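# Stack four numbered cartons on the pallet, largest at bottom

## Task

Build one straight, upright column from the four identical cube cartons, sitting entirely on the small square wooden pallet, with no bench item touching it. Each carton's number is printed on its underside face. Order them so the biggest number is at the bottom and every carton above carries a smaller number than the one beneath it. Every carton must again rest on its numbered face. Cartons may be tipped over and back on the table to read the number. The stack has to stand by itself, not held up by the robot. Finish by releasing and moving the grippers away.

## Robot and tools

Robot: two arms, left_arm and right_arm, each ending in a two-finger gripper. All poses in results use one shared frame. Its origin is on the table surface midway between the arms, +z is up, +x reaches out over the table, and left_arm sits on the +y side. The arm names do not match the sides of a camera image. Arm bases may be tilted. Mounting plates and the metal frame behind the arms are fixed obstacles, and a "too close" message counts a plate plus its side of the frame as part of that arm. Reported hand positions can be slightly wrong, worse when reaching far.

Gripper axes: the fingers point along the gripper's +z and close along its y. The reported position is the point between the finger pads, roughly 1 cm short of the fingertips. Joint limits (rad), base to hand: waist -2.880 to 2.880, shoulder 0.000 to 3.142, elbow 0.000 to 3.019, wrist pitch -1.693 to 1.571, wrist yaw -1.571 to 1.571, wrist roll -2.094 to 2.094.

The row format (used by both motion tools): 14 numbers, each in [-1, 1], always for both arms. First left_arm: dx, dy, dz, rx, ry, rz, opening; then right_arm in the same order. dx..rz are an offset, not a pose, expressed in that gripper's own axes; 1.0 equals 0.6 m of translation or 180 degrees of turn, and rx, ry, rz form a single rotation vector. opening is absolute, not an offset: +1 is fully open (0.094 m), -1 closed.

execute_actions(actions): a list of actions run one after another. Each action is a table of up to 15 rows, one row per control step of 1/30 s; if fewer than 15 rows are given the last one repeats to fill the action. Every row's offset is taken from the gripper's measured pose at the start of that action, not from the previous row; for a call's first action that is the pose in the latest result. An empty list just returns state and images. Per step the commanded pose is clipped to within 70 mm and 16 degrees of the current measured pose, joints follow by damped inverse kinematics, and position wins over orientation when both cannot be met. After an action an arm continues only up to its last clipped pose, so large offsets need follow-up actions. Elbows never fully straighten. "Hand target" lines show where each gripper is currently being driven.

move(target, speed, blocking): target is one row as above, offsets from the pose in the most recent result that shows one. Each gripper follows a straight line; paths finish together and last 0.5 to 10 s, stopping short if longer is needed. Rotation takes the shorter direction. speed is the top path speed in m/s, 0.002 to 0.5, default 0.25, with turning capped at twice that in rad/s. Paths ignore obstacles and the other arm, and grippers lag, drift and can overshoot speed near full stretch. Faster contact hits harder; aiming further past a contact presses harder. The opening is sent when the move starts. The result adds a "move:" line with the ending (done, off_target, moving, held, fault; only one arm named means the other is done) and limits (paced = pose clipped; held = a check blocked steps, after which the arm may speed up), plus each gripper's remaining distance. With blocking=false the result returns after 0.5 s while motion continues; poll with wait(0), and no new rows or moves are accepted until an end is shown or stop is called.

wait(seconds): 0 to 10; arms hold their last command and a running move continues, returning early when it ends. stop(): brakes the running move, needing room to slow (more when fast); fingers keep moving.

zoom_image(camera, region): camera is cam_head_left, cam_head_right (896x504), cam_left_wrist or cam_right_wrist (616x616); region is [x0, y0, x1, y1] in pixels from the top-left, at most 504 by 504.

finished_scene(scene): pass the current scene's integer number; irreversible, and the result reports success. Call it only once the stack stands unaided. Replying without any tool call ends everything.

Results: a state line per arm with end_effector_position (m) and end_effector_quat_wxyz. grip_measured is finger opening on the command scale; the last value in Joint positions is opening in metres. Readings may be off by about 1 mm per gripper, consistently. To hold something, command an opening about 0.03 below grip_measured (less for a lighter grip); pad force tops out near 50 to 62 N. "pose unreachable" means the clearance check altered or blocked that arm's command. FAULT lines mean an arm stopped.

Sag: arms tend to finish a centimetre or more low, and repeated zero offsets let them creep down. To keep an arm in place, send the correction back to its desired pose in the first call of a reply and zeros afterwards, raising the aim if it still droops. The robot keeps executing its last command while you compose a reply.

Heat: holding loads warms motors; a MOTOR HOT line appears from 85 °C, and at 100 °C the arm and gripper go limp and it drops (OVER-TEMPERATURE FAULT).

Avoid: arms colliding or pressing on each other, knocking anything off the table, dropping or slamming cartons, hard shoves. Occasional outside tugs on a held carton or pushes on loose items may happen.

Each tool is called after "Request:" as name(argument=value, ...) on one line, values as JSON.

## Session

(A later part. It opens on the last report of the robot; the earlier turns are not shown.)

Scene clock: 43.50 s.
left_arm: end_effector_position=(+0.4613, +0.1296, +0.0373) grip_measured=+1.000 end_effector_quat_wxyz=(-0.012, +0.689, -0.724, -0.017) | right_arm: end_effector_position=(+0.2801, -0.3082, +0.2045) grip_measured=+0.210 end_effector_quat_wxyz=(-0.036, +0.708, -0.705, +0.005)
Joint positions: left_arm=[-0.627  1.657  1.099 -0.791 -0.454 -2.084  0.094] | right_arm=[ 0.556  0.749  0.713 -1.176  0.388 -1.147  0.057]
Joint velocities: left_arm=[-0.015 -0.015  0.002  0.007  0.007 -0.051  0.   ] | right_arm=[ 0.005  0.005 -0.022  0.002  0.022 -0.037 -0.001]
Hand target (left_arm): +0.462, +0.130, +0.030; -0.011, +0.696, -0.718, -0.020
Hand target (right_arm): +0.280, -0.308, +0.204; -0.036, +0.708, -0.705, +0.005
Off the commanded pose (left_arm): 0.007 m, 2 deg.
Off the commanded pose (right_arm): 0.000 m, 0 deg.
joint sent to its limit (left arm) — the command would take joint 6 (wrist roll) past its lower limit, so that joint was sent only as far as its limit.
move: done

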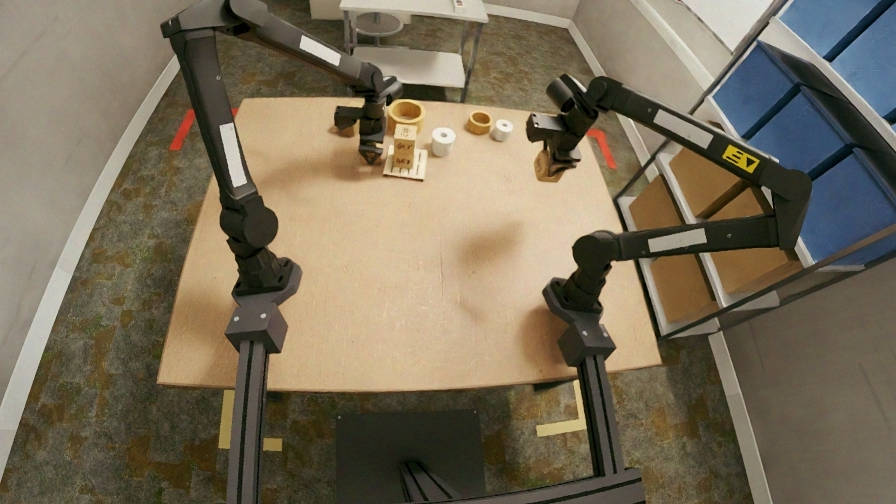

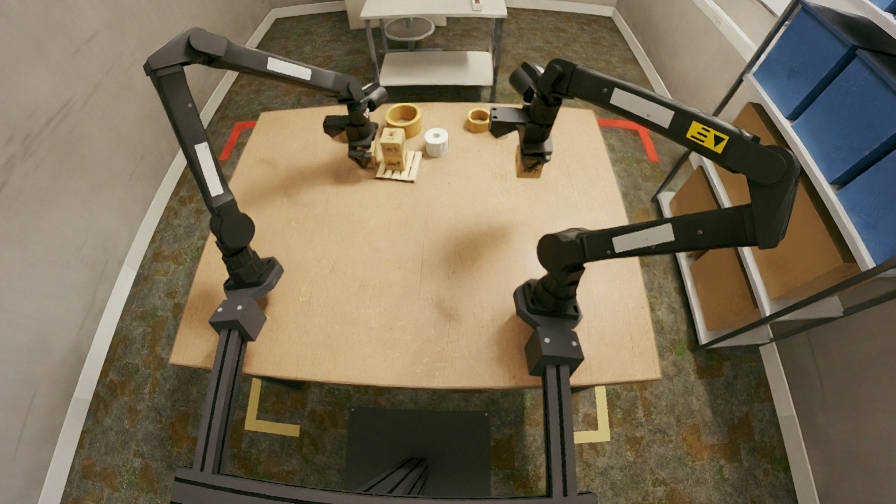

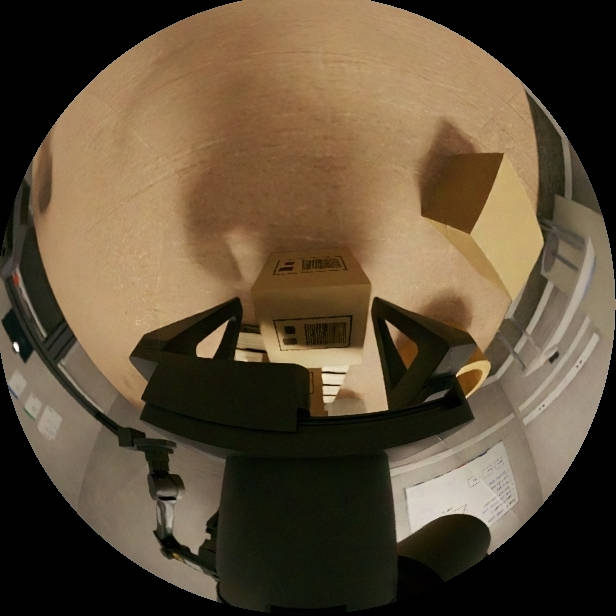

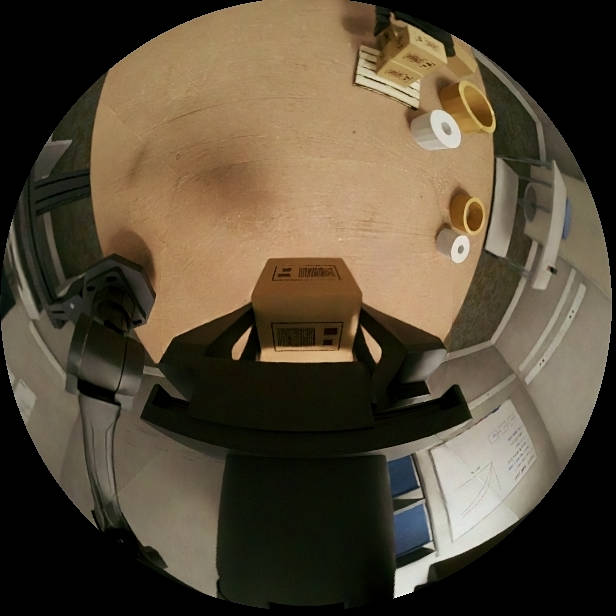

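Request:
move(target=[0,0,0,0,0,0,0.16,0,0,0,0,0,0,0.15])

Request:
move(target=[-0.08,0.06,-0.15,0,0,0.1,0.16,0,0,0,0,0,0,0.15], speed=0.15)

Request:
move(target=[0.03,0.19,-0.16,0,0,0.89,0.16,-0.24,-0.04,0,0,0,0,0.15], speed=0.5)

Request:
move(target=[0,0,0,0,-0.42,0,0.16,0,0,0,0,-0.42,0,0.15], speed=0.4)

Scene clock: 44.53 s.
left_arm: end_effector_position=(+0.4613, +0.1296, +0.0373) grip_measured=+0.228 end_effector_quat_wxyz=(-0.012, +0.690, -0.724, -0.017) | right_arm: end_effector_position=(+0.2801, -0.3082, +0.2045) grip_measured=+0.210 end_effector_quat_wxyz=(-0.036, +0.708, -0.705, +0.005)
Joint positions: left_arm=[-0.627  1.657  1.099 -0.791 -0.454 -2.084  0.058] | right_arm=[ 0.556  0.749  0.713 -1.176  0.388 -1.147  0.057]
Joint velocities: left_arm=[-0.005 -0.005  0.007 -0.007  0.007 -0.007  0.001] | right_arm=[-0.005 -0.005 -0.012  0.007 -0.095  0.007 -0.   ]
Hand target (left_arm): +0.461, +0.130, +0.037; -0.012, +0.690, -0.724, -0.017
Hand target (right_arm): +0.280, -0.308, +0.204; -0.036, +0.708, -0.705, +0.005
Off the commanded pose (left_arm): 0.000 m, 0 deg.
Off the commanded pose (right_arm): 0.000 m, 0 deg.
move: done

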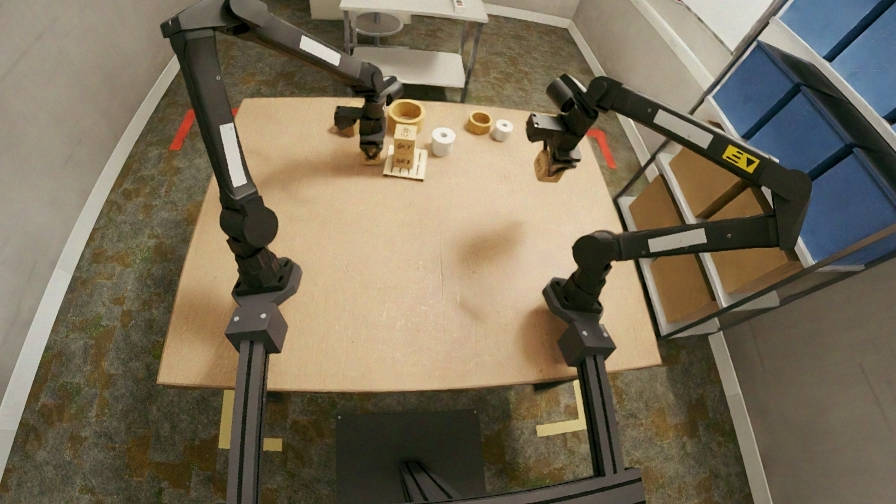

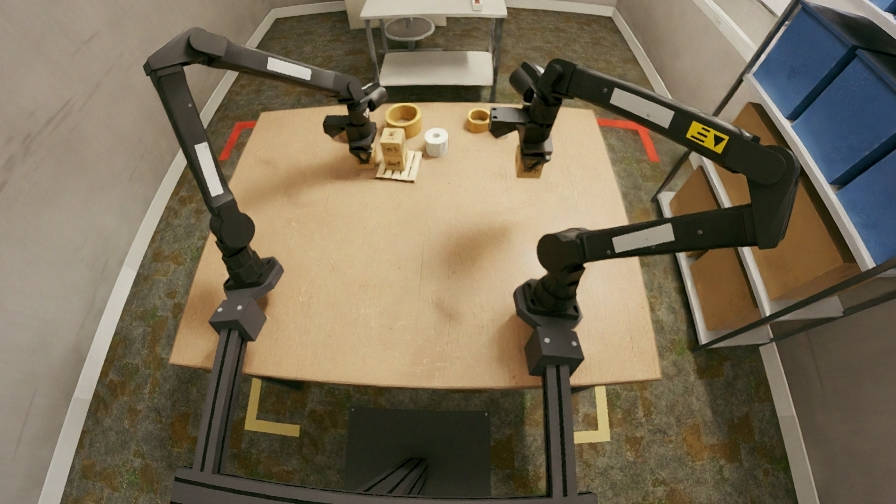

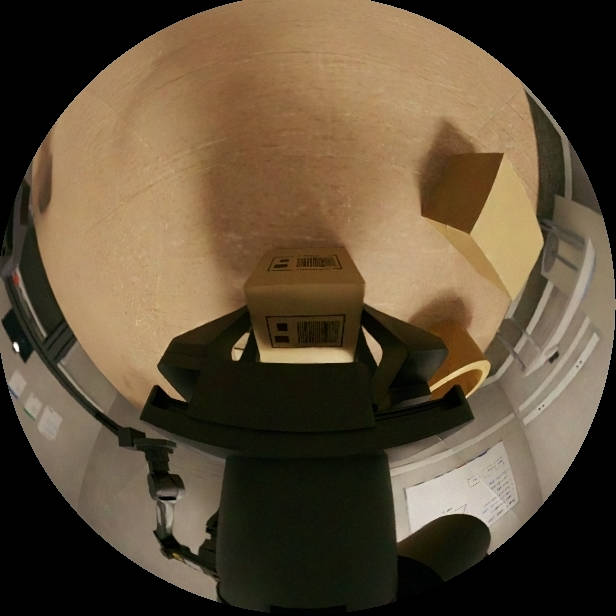

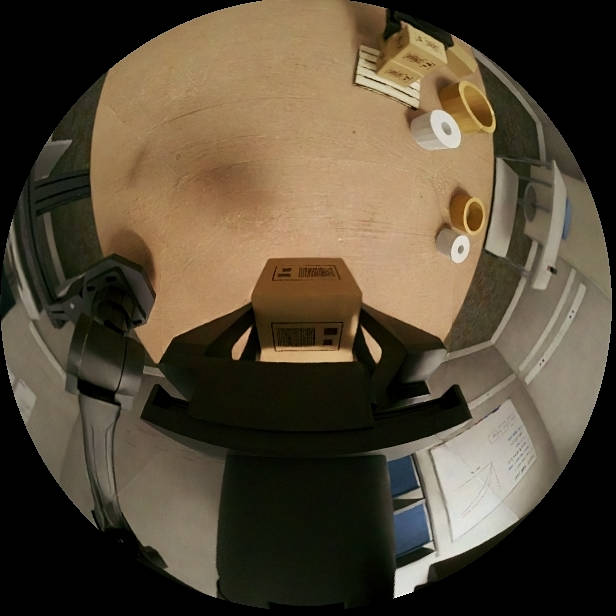

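Scene clock: 46.03 s.
left_arm: end_effector_position=(+0.4273, +0.1774, +0.1205) grip_measured=+0.229 end_effector_quat_wxyz=(+0.007, -0.576, +0.817, +0.025) | right_arm: end_effector_position=(+0.2801, -0.3082, +0.2045) grip_measured=+0.210 end_effector_quat_wxyz=(-0.036, +0.708, -0.705, +0.005)
Joint positions: left_arm=[-0.661  1.4    1.01  -0.991 -0.461 -1.833  0.058] | right_arm=[ 0.556  0.749  0.713 -1.176  0.388 -1.147  0.057]
Joint velocities: left_arm=[-0.015  0.005  0.012 -0.007  0.066 -0.007 -0.002] | right_arm=[ 0.005 -0.005 -0.007 -0.012 -0.007  0.007 -0.   ]
Hand target (left_arm): +0.428, +0.176, +0.129; +0.010, -0.568, +0.823, +0.019
Hand target (right_arm): +0.280, -0.308, +0.204; -0.036, +0.708, -0.705, +0.005
Off the commanded pose (left_arm): 0.009 m, 1 deg.
Off the commanded pose (right_arm): 0.000 m, 0 deg.
move: done

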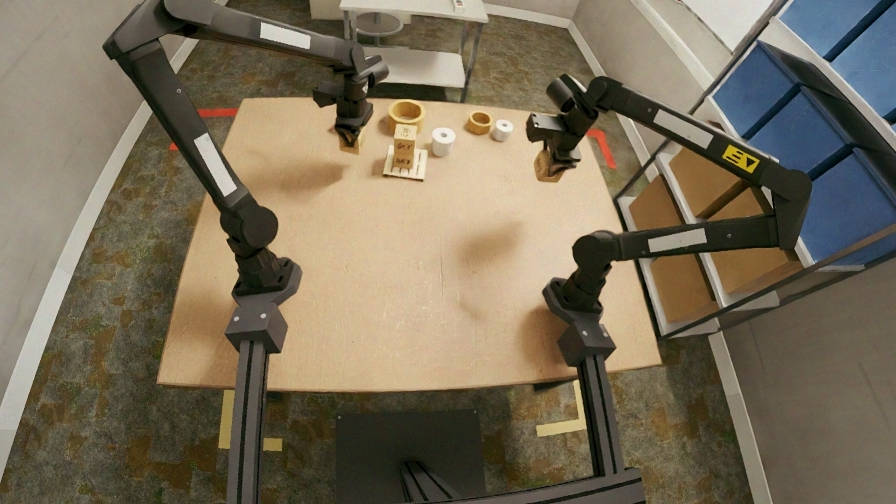

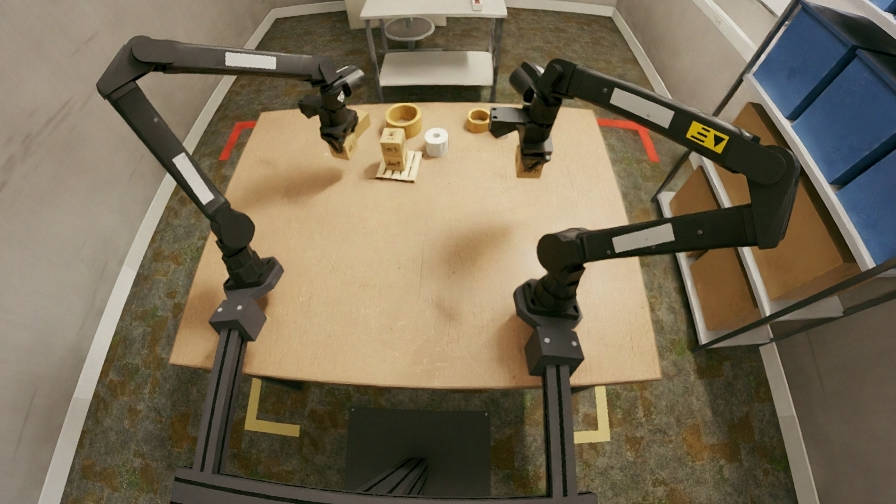

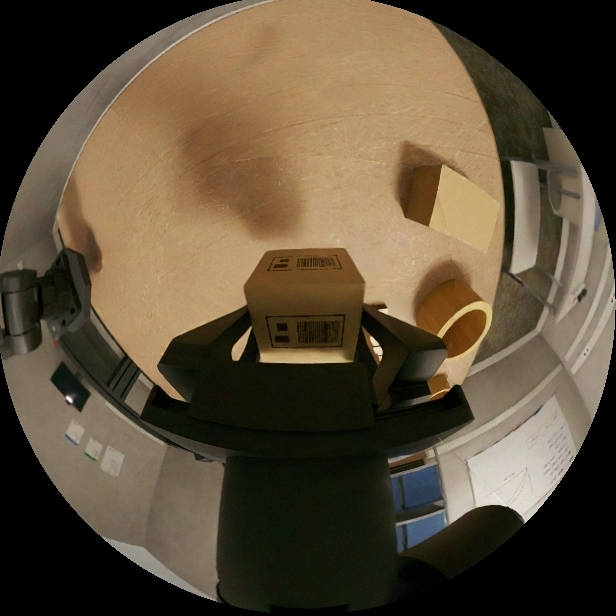

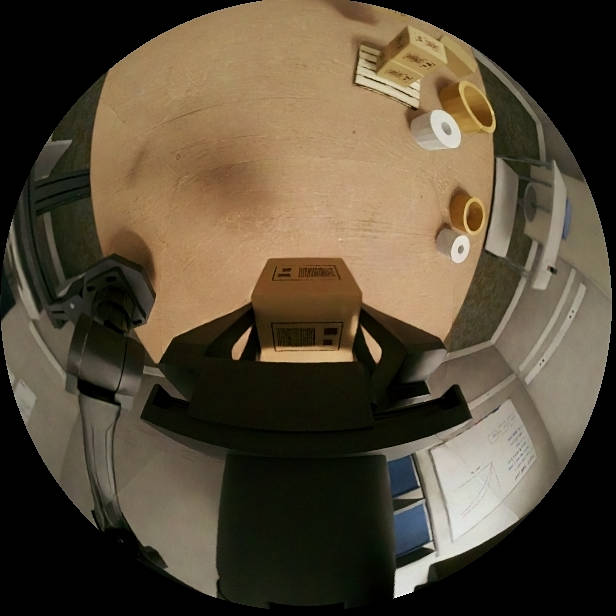

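Scene clock: 49.53 s.
left_arm: end_effector_position=(+0.3159, +0.1934, +0.2126) grip_measured=+0.232 end_effector_quat_wxyz=(-0.031, +0.701, +0.713, +0.015) | right_arm: end_effector_position=(+0.2863, -0.1826, +0.1977) grip_measured=+0.210 end_effector_quat_wxyz=(-0.011, +0.718, -0.696, +0.007)
Joint positions: left_arm=[-0.952  1.127  0.881 -1.303 -0.501  0.615  0.058] | right_arm=[ 0.907  1.12   0.85  -1.159  0.489 -0.774  0.057]
Joint velocities: left_arm=[-0.005 -0.015  0.002 -0.002  0.007  0.051  0.   ] | right_arm=[-0.005 -0.015 -0.012  0.002 -0.051  0.051 -0.   ]
Hand target (left_arm): +0.316, +0.194, +0.219; -0.023, +0.706, +0.708, +0.013
Hand target (right_arm): +0.304, -0.168, +0.212; -0.033, +0.709, -0.705, +0.006
Off the commanded pose (left_arm): 0.007 m, 1 deg.
Off the commanded pose (right_arm): 0.029 m, 3 deg.
move: off_target (right_arm)

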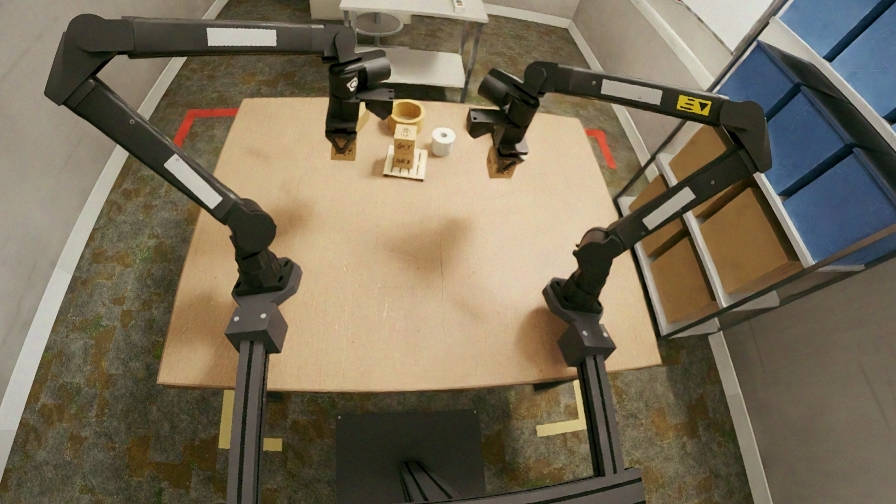

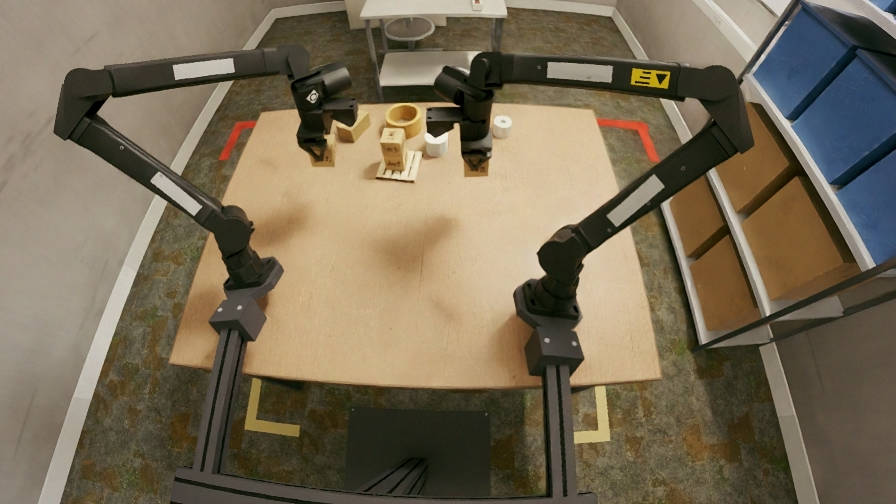

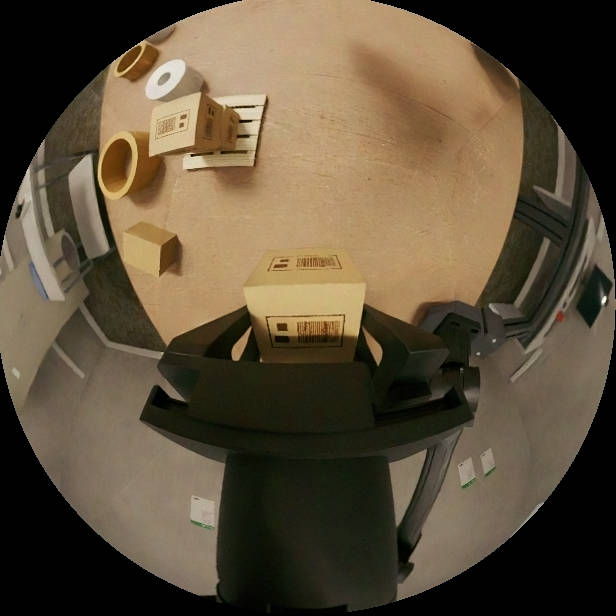

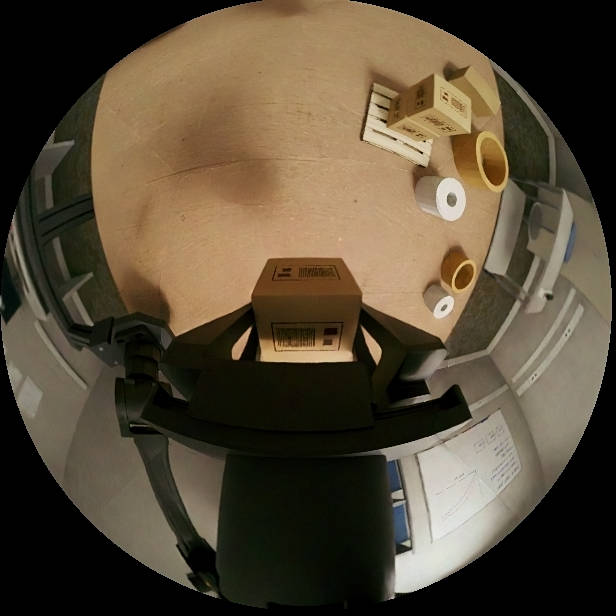

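Scene clock: 51.73 s.
left_arm: end_effector_position=(+0.3110, +0.1928, +0.2106) grip_measured=+0.232 end_effector_quat_wxyz=(+0.403, +0.556, +0.589, -0.426) | right_arm: end_effector_position=(+0.2871, -0.1801, +0.2060) grip_measured=+0.210 end_effector_quat_wxyz=(-0.440, +0.568, -0.541, -0.437)
Joint positions: left_arm=[-0.207  0.814  0.466 -0.613  0.954  1.303  0.058] | right_arm=[ 0.204  0.963  0.524 -0.563 -1.047 -1.434  0.057]
Joint velocities: left_arm=[-0.005 -0.005 -0.007 -0.012 -0.081  0.007  0.   ] | right_arm=[ 0.005 -0.015  0.012  0.002 -0.066 -0.007  0.   ]
Hand target (left_arm): +0.316, +0.193, +0.212; +0.412, +0.559, +0.583, -0.421
Hand target (right_arm): +0.287, -0.181, +0.201; -0.443, +0.569, -0.539, -0.434
Off the commanded pose (left_arm): 0.005 m, 2 deg.
Off the commanded pose (right_arm): 0.009 m, 1 deg.
move: done

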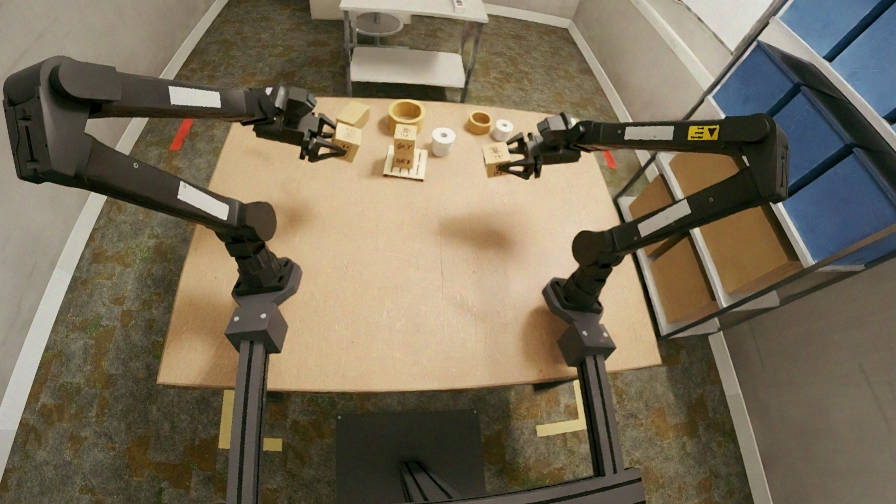

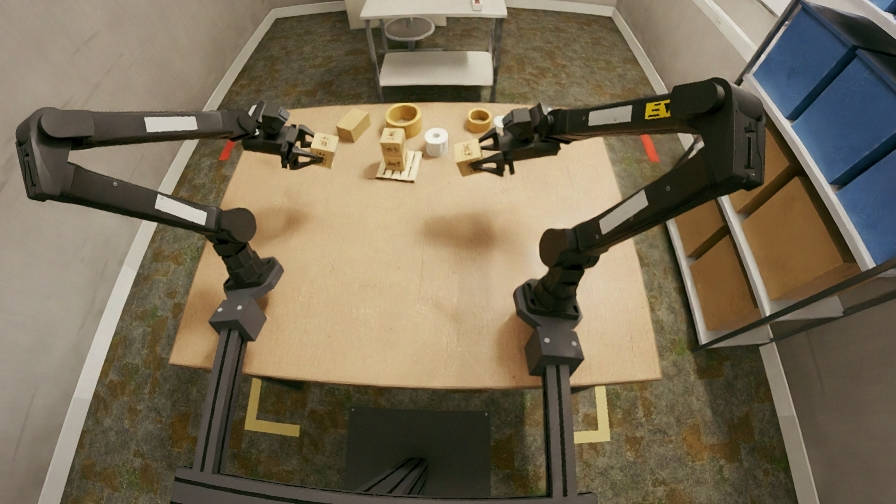

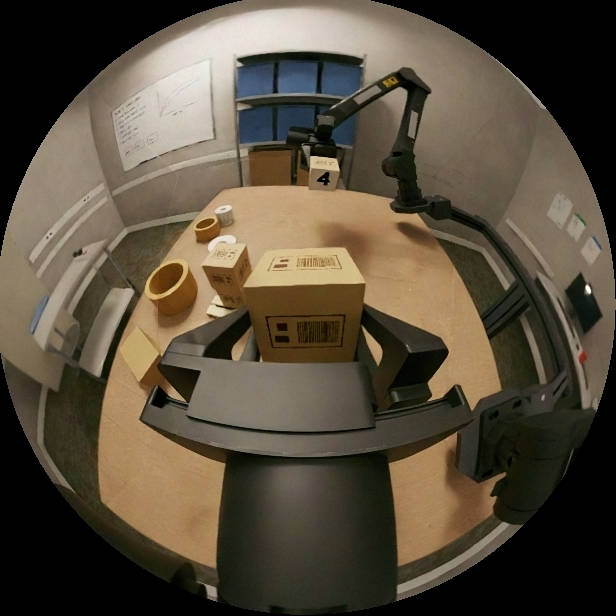

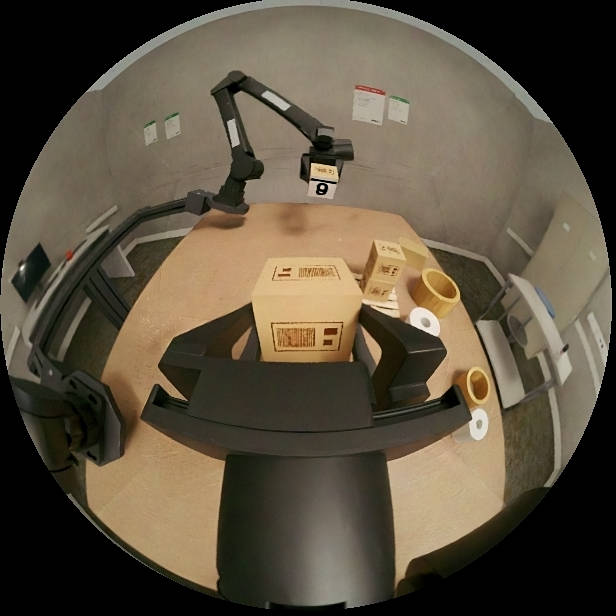

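Request:
zoom_image(camera="cam_right_wrist", region=[290,150,360,210])

Request:
zoom_image(camera="cam_left_wrist", region=[290,145,360,205])

Region (290, 150, 360, 210) of cam_right_wrist's 616x616 image, scaled by 7.200, with more detail than that image has; it fills the top 432 rows of this view, and the rest is white.

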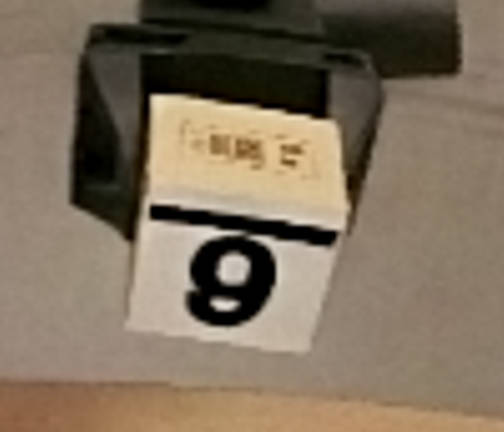

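Region (290, 145, 360, 205) of cam_left_wrist's 616x616 image, scaled by 7.200, with more detail than that image has; it fills the top 432 rows of this view, and the rest is white.

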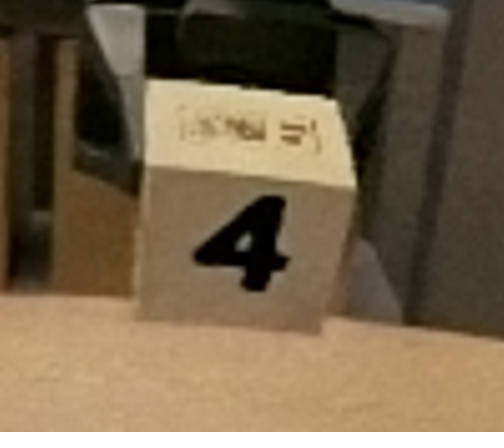

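Request:
move(target=[-0.03,0,0,0,0.41,0,0.16,-0.08,0,-0.2,0,0.42,0,0.15], speed=0.4)

Request:
move(target=[-0.235,0.225,0,0,0,0.045,0.16,0,0,0,0,0,0.045,0.15])

Scene clock: 54.40 s.
left_arm: end_effector_position=(+0.2998, +0.1959, +0.2147) grip_measured=+0.232 end_effector_quat_wxyz=(-0.046, +0.708, +0.705, -0.001) | right_arm: end_effector_position=(+0.2699, -0.2901, +0.2600) grip_measured=+0.210 end_effector_quat_wxyz=(+0.010, +0.726, -0.687, +0.001)
Joint positions: left_arm=[-0.97   1.115  0.868 -1.34  -0.464  0.603  0.058] | right_arm=[ 0.777  0.817  0.867 -1.46   0.459 -0.922  0.057]
Joint velocities: left_arm=[-0.015 -0.015  0.002 -0.017  0.007 -0.095 -0.   ] | right_arm=[-0.024 -0.005  0.012 -0.017 -0.007 -0.007 -0.   ]
Hand target (left_arm): +0.312, +0.188, +0.228; -0.031, +0.701, +0.713, -0.002
Hand target (right_arm): +0.286, -0.285, +0.278; -0.009, +0.718, -0.696, +0.003
Off the commanded pose (left_arm): 0.020 m, 2 deg.
Off the commanded pose (right_arm): 0.027 m, 3 deg.
move: off_target (left_arm, right_arm)

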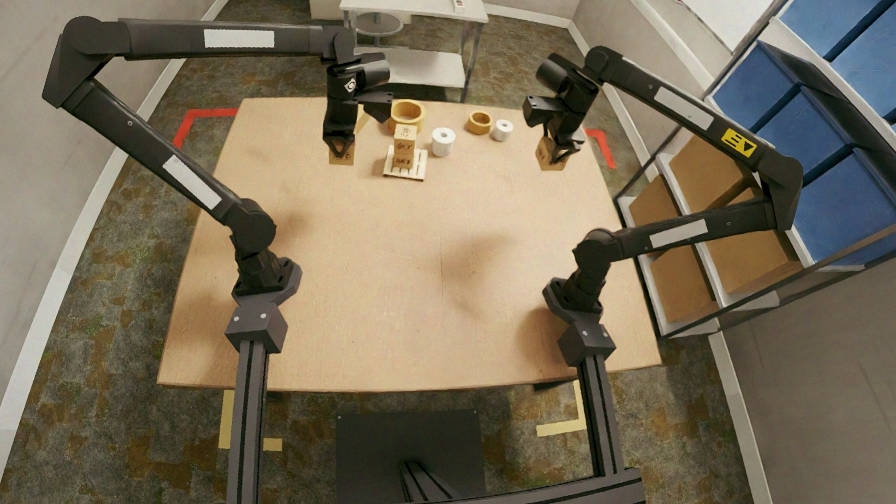

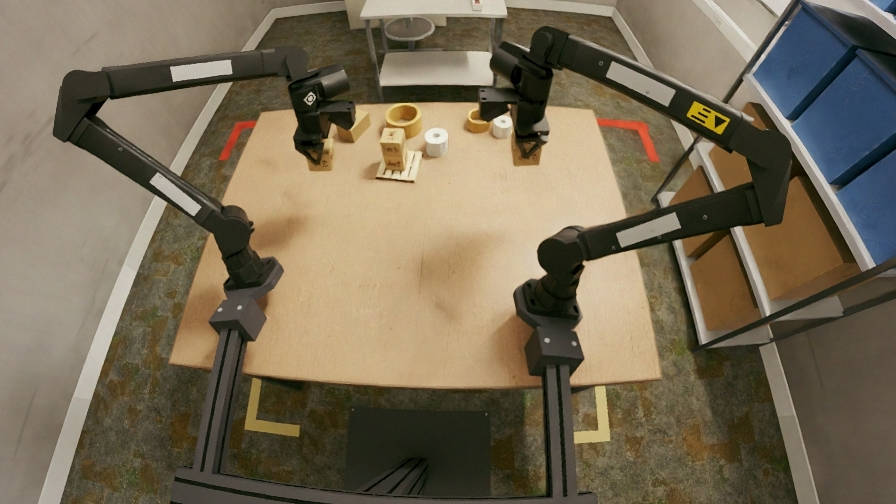

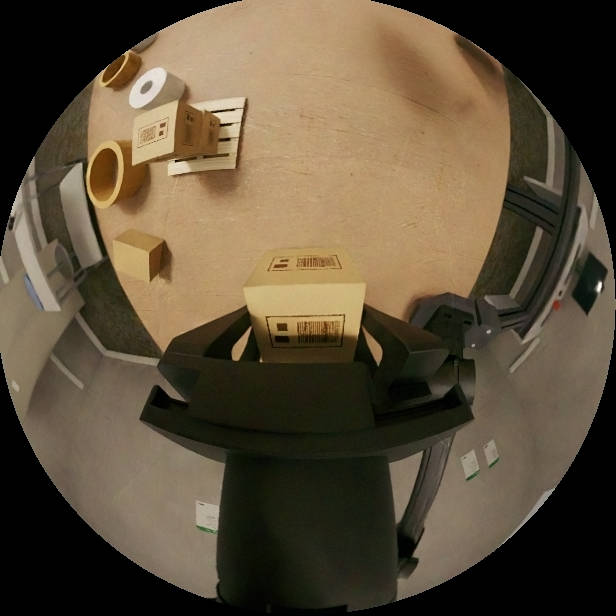

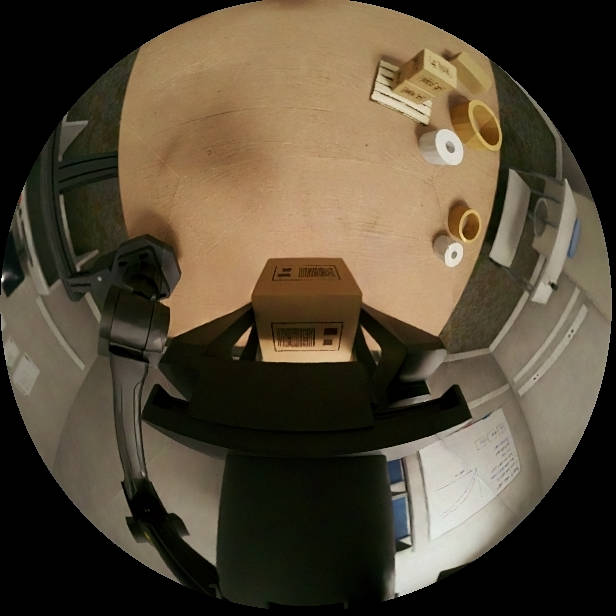

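Scene clock: 55.70 s.
left_arm: end_effector_position=(+0.4204, +0.0581, +0.1894) grip_measured=+0.232 end_effector_quat_wxyz=(-0.055, +0.757, +0.651, -0.004) | right_arm: end_effector_position=(+0.2699, -0.2901, +0.2600) grip_measured=+0.210 end_effector_quat_wxyz=(+0.010, +0.682, -0.731, +0.002)
Joint positions: left_arm=[-0.92   1.609  1.345 -1.318 -0.464  0.796  0.058] | right_arm=[ 0.777  0.817  0.867 -1.46   0.459 -0.798  0.057]
Joint velocities: left_arm=[-0.005 -0.005 -0.007  0.012 -0.022 -0.081  0.   ] | right_arm=[-0.005  0.005 -0.007  0.007  0.037  0.007  0.001]
Hand target (left_arm): +0.433, +0.055, +0.198; -0.046, +0.756, +0.653, -0.004
Hand target (right_arm): +0.270, -0.290, +0.260; +0.010, +0.676, -0.737, +0.002
Off the commanded pose (left_arm): 0.016 m, 1 deg.
Off the commanded pose (right_arm): 0.000 m, 1 deg.
move: off_target (left_arm)

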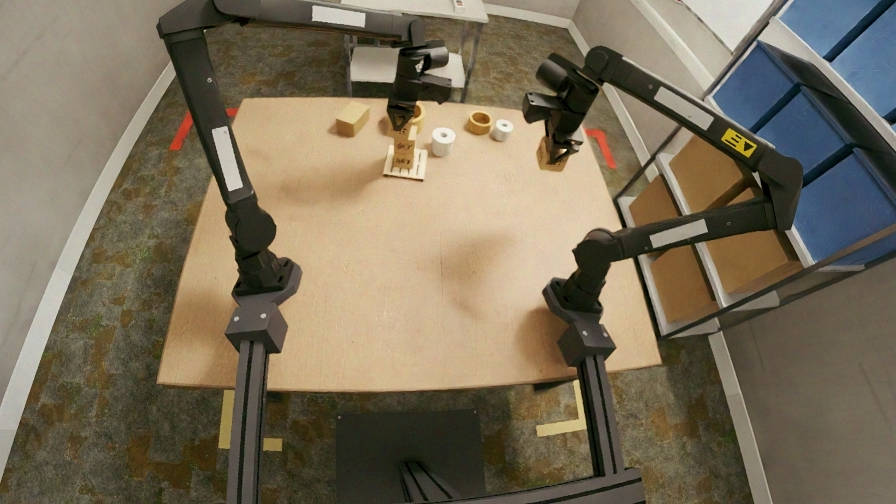

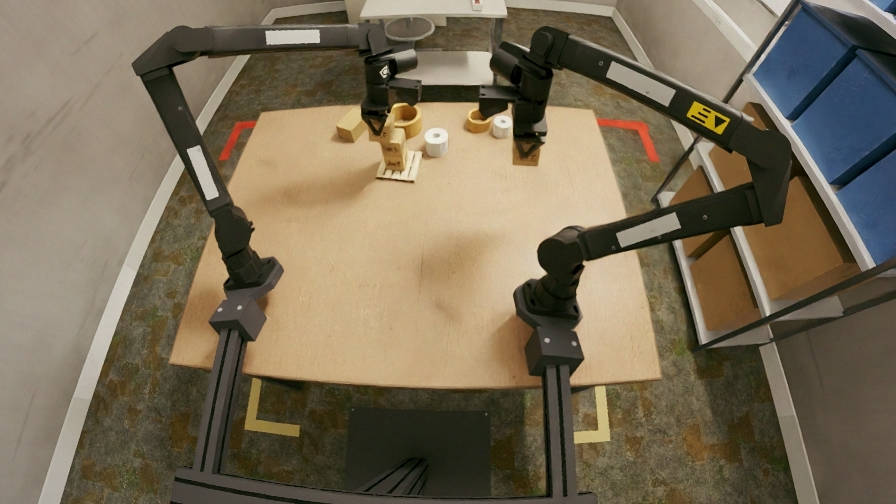

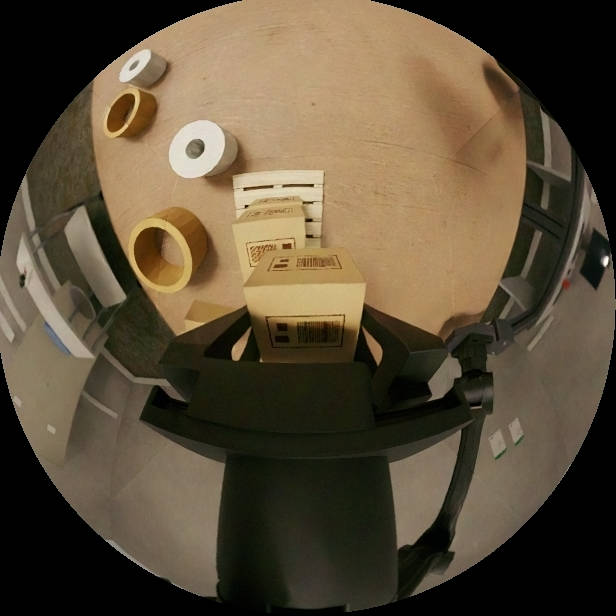

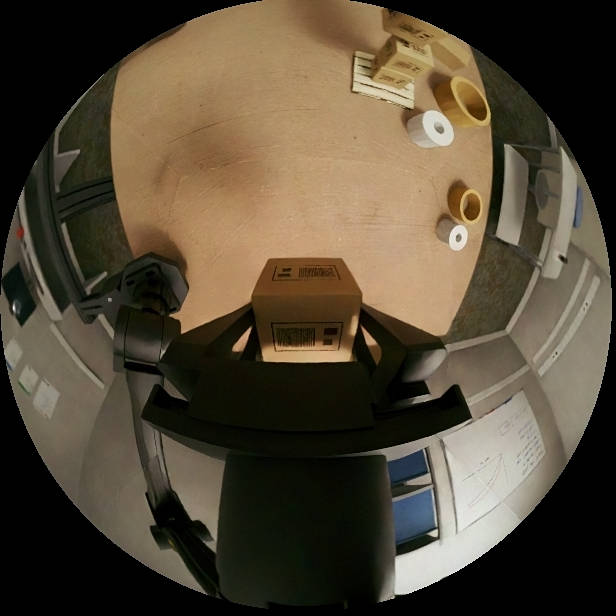

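Request:
move(target=[-0.022,0.056,0.006,-0.028,-0.021,-0.004,0.16,0,0,0,0,0,0,0.15], speed=0.06)

Request:
zoom_image(camera="cam_head_left", region=[350,80,460,190])

Scene clock: 57.17 s.
left_arm: end_effector_position=(+0.4429, +0.0437, +0.1834) grip_measured=+0.232 end_effector_quat_wxyz=(-0.005, +0.753, +0.657, -0.002) | right_arm: end_effector_position=(+0.2699, -0.2901, +0.2600) grip_measured=+0.210 end_effector_quat_wxyz=(+0.010, +0.682, -0.732, +0.002)
Joint positions: left_arm=[-0.902  1.609  1.344 -1.196 -0.469  0.853  0.058] | right_arm=[ 0.777  0.817  0.867 -1.46   0.459 -0.797  0.057]
Joint velocities: left_arm=[-0.005 -0.015 -0.002 -0.012 -0.066 -0.037  0.   ] | right_arm=[-0.015 -0.005 -0.002  0.007  0.007 -0.051  0.001]
Hand target (left_arm): +0.451, +0.041, +0.182; +0.000, +0.754, +0.657, +0.000
Hand target (right_arm): +0.270, -0.290, +0.260; +0.010, +0.682, -0.731, +0.002
Off the commanded pose (left_arm): 0.009 m, 1 deg.
Off the commanded pose (right_arm): 0.000 m, 0 deg.
move: done

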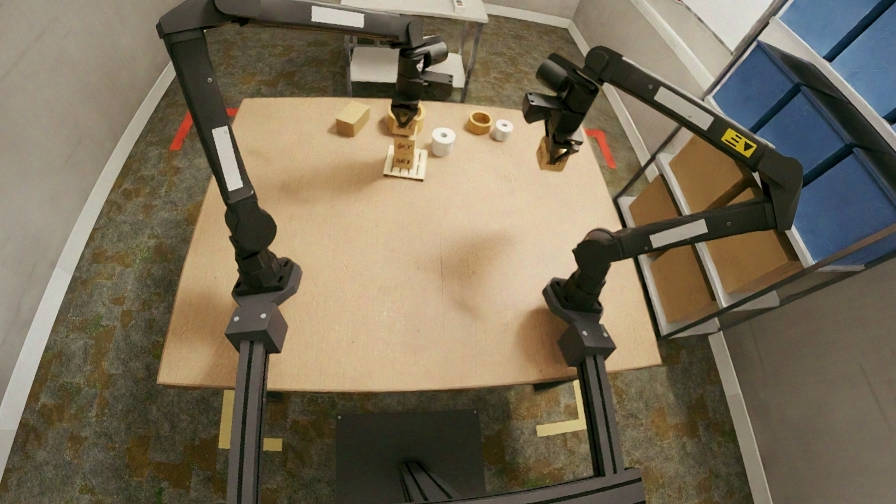

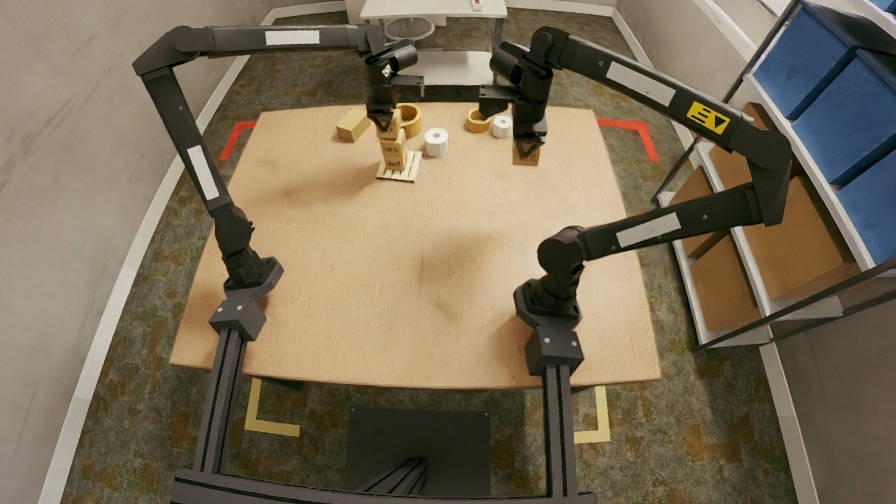

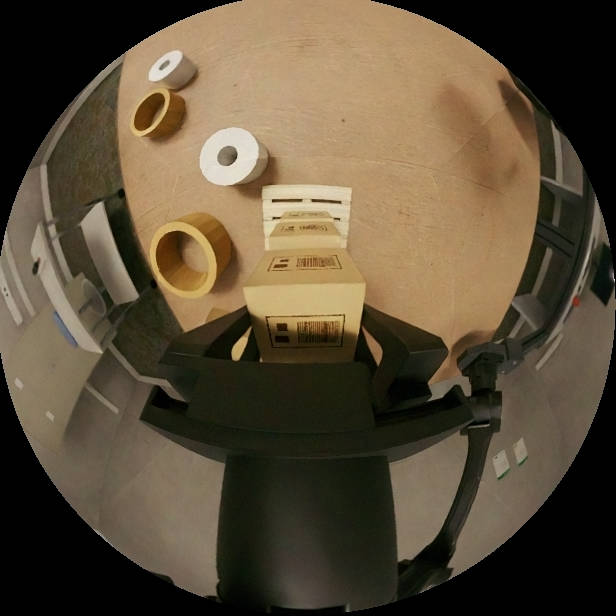

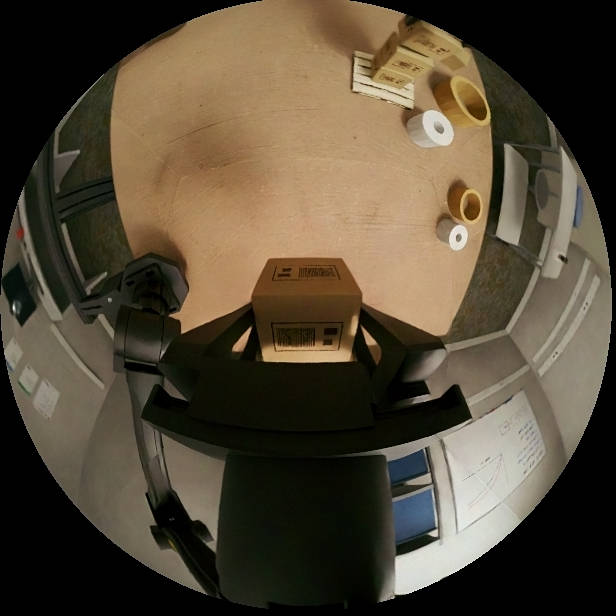

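Region (350, 80, 460, 190) of cam_head_left's 896x504 image, scaled by 4.582, with more detail than that image has.

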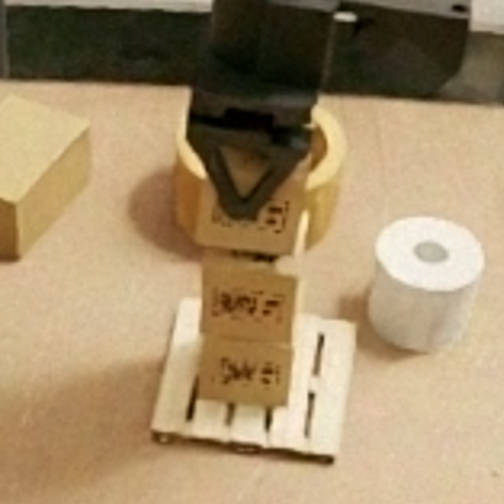

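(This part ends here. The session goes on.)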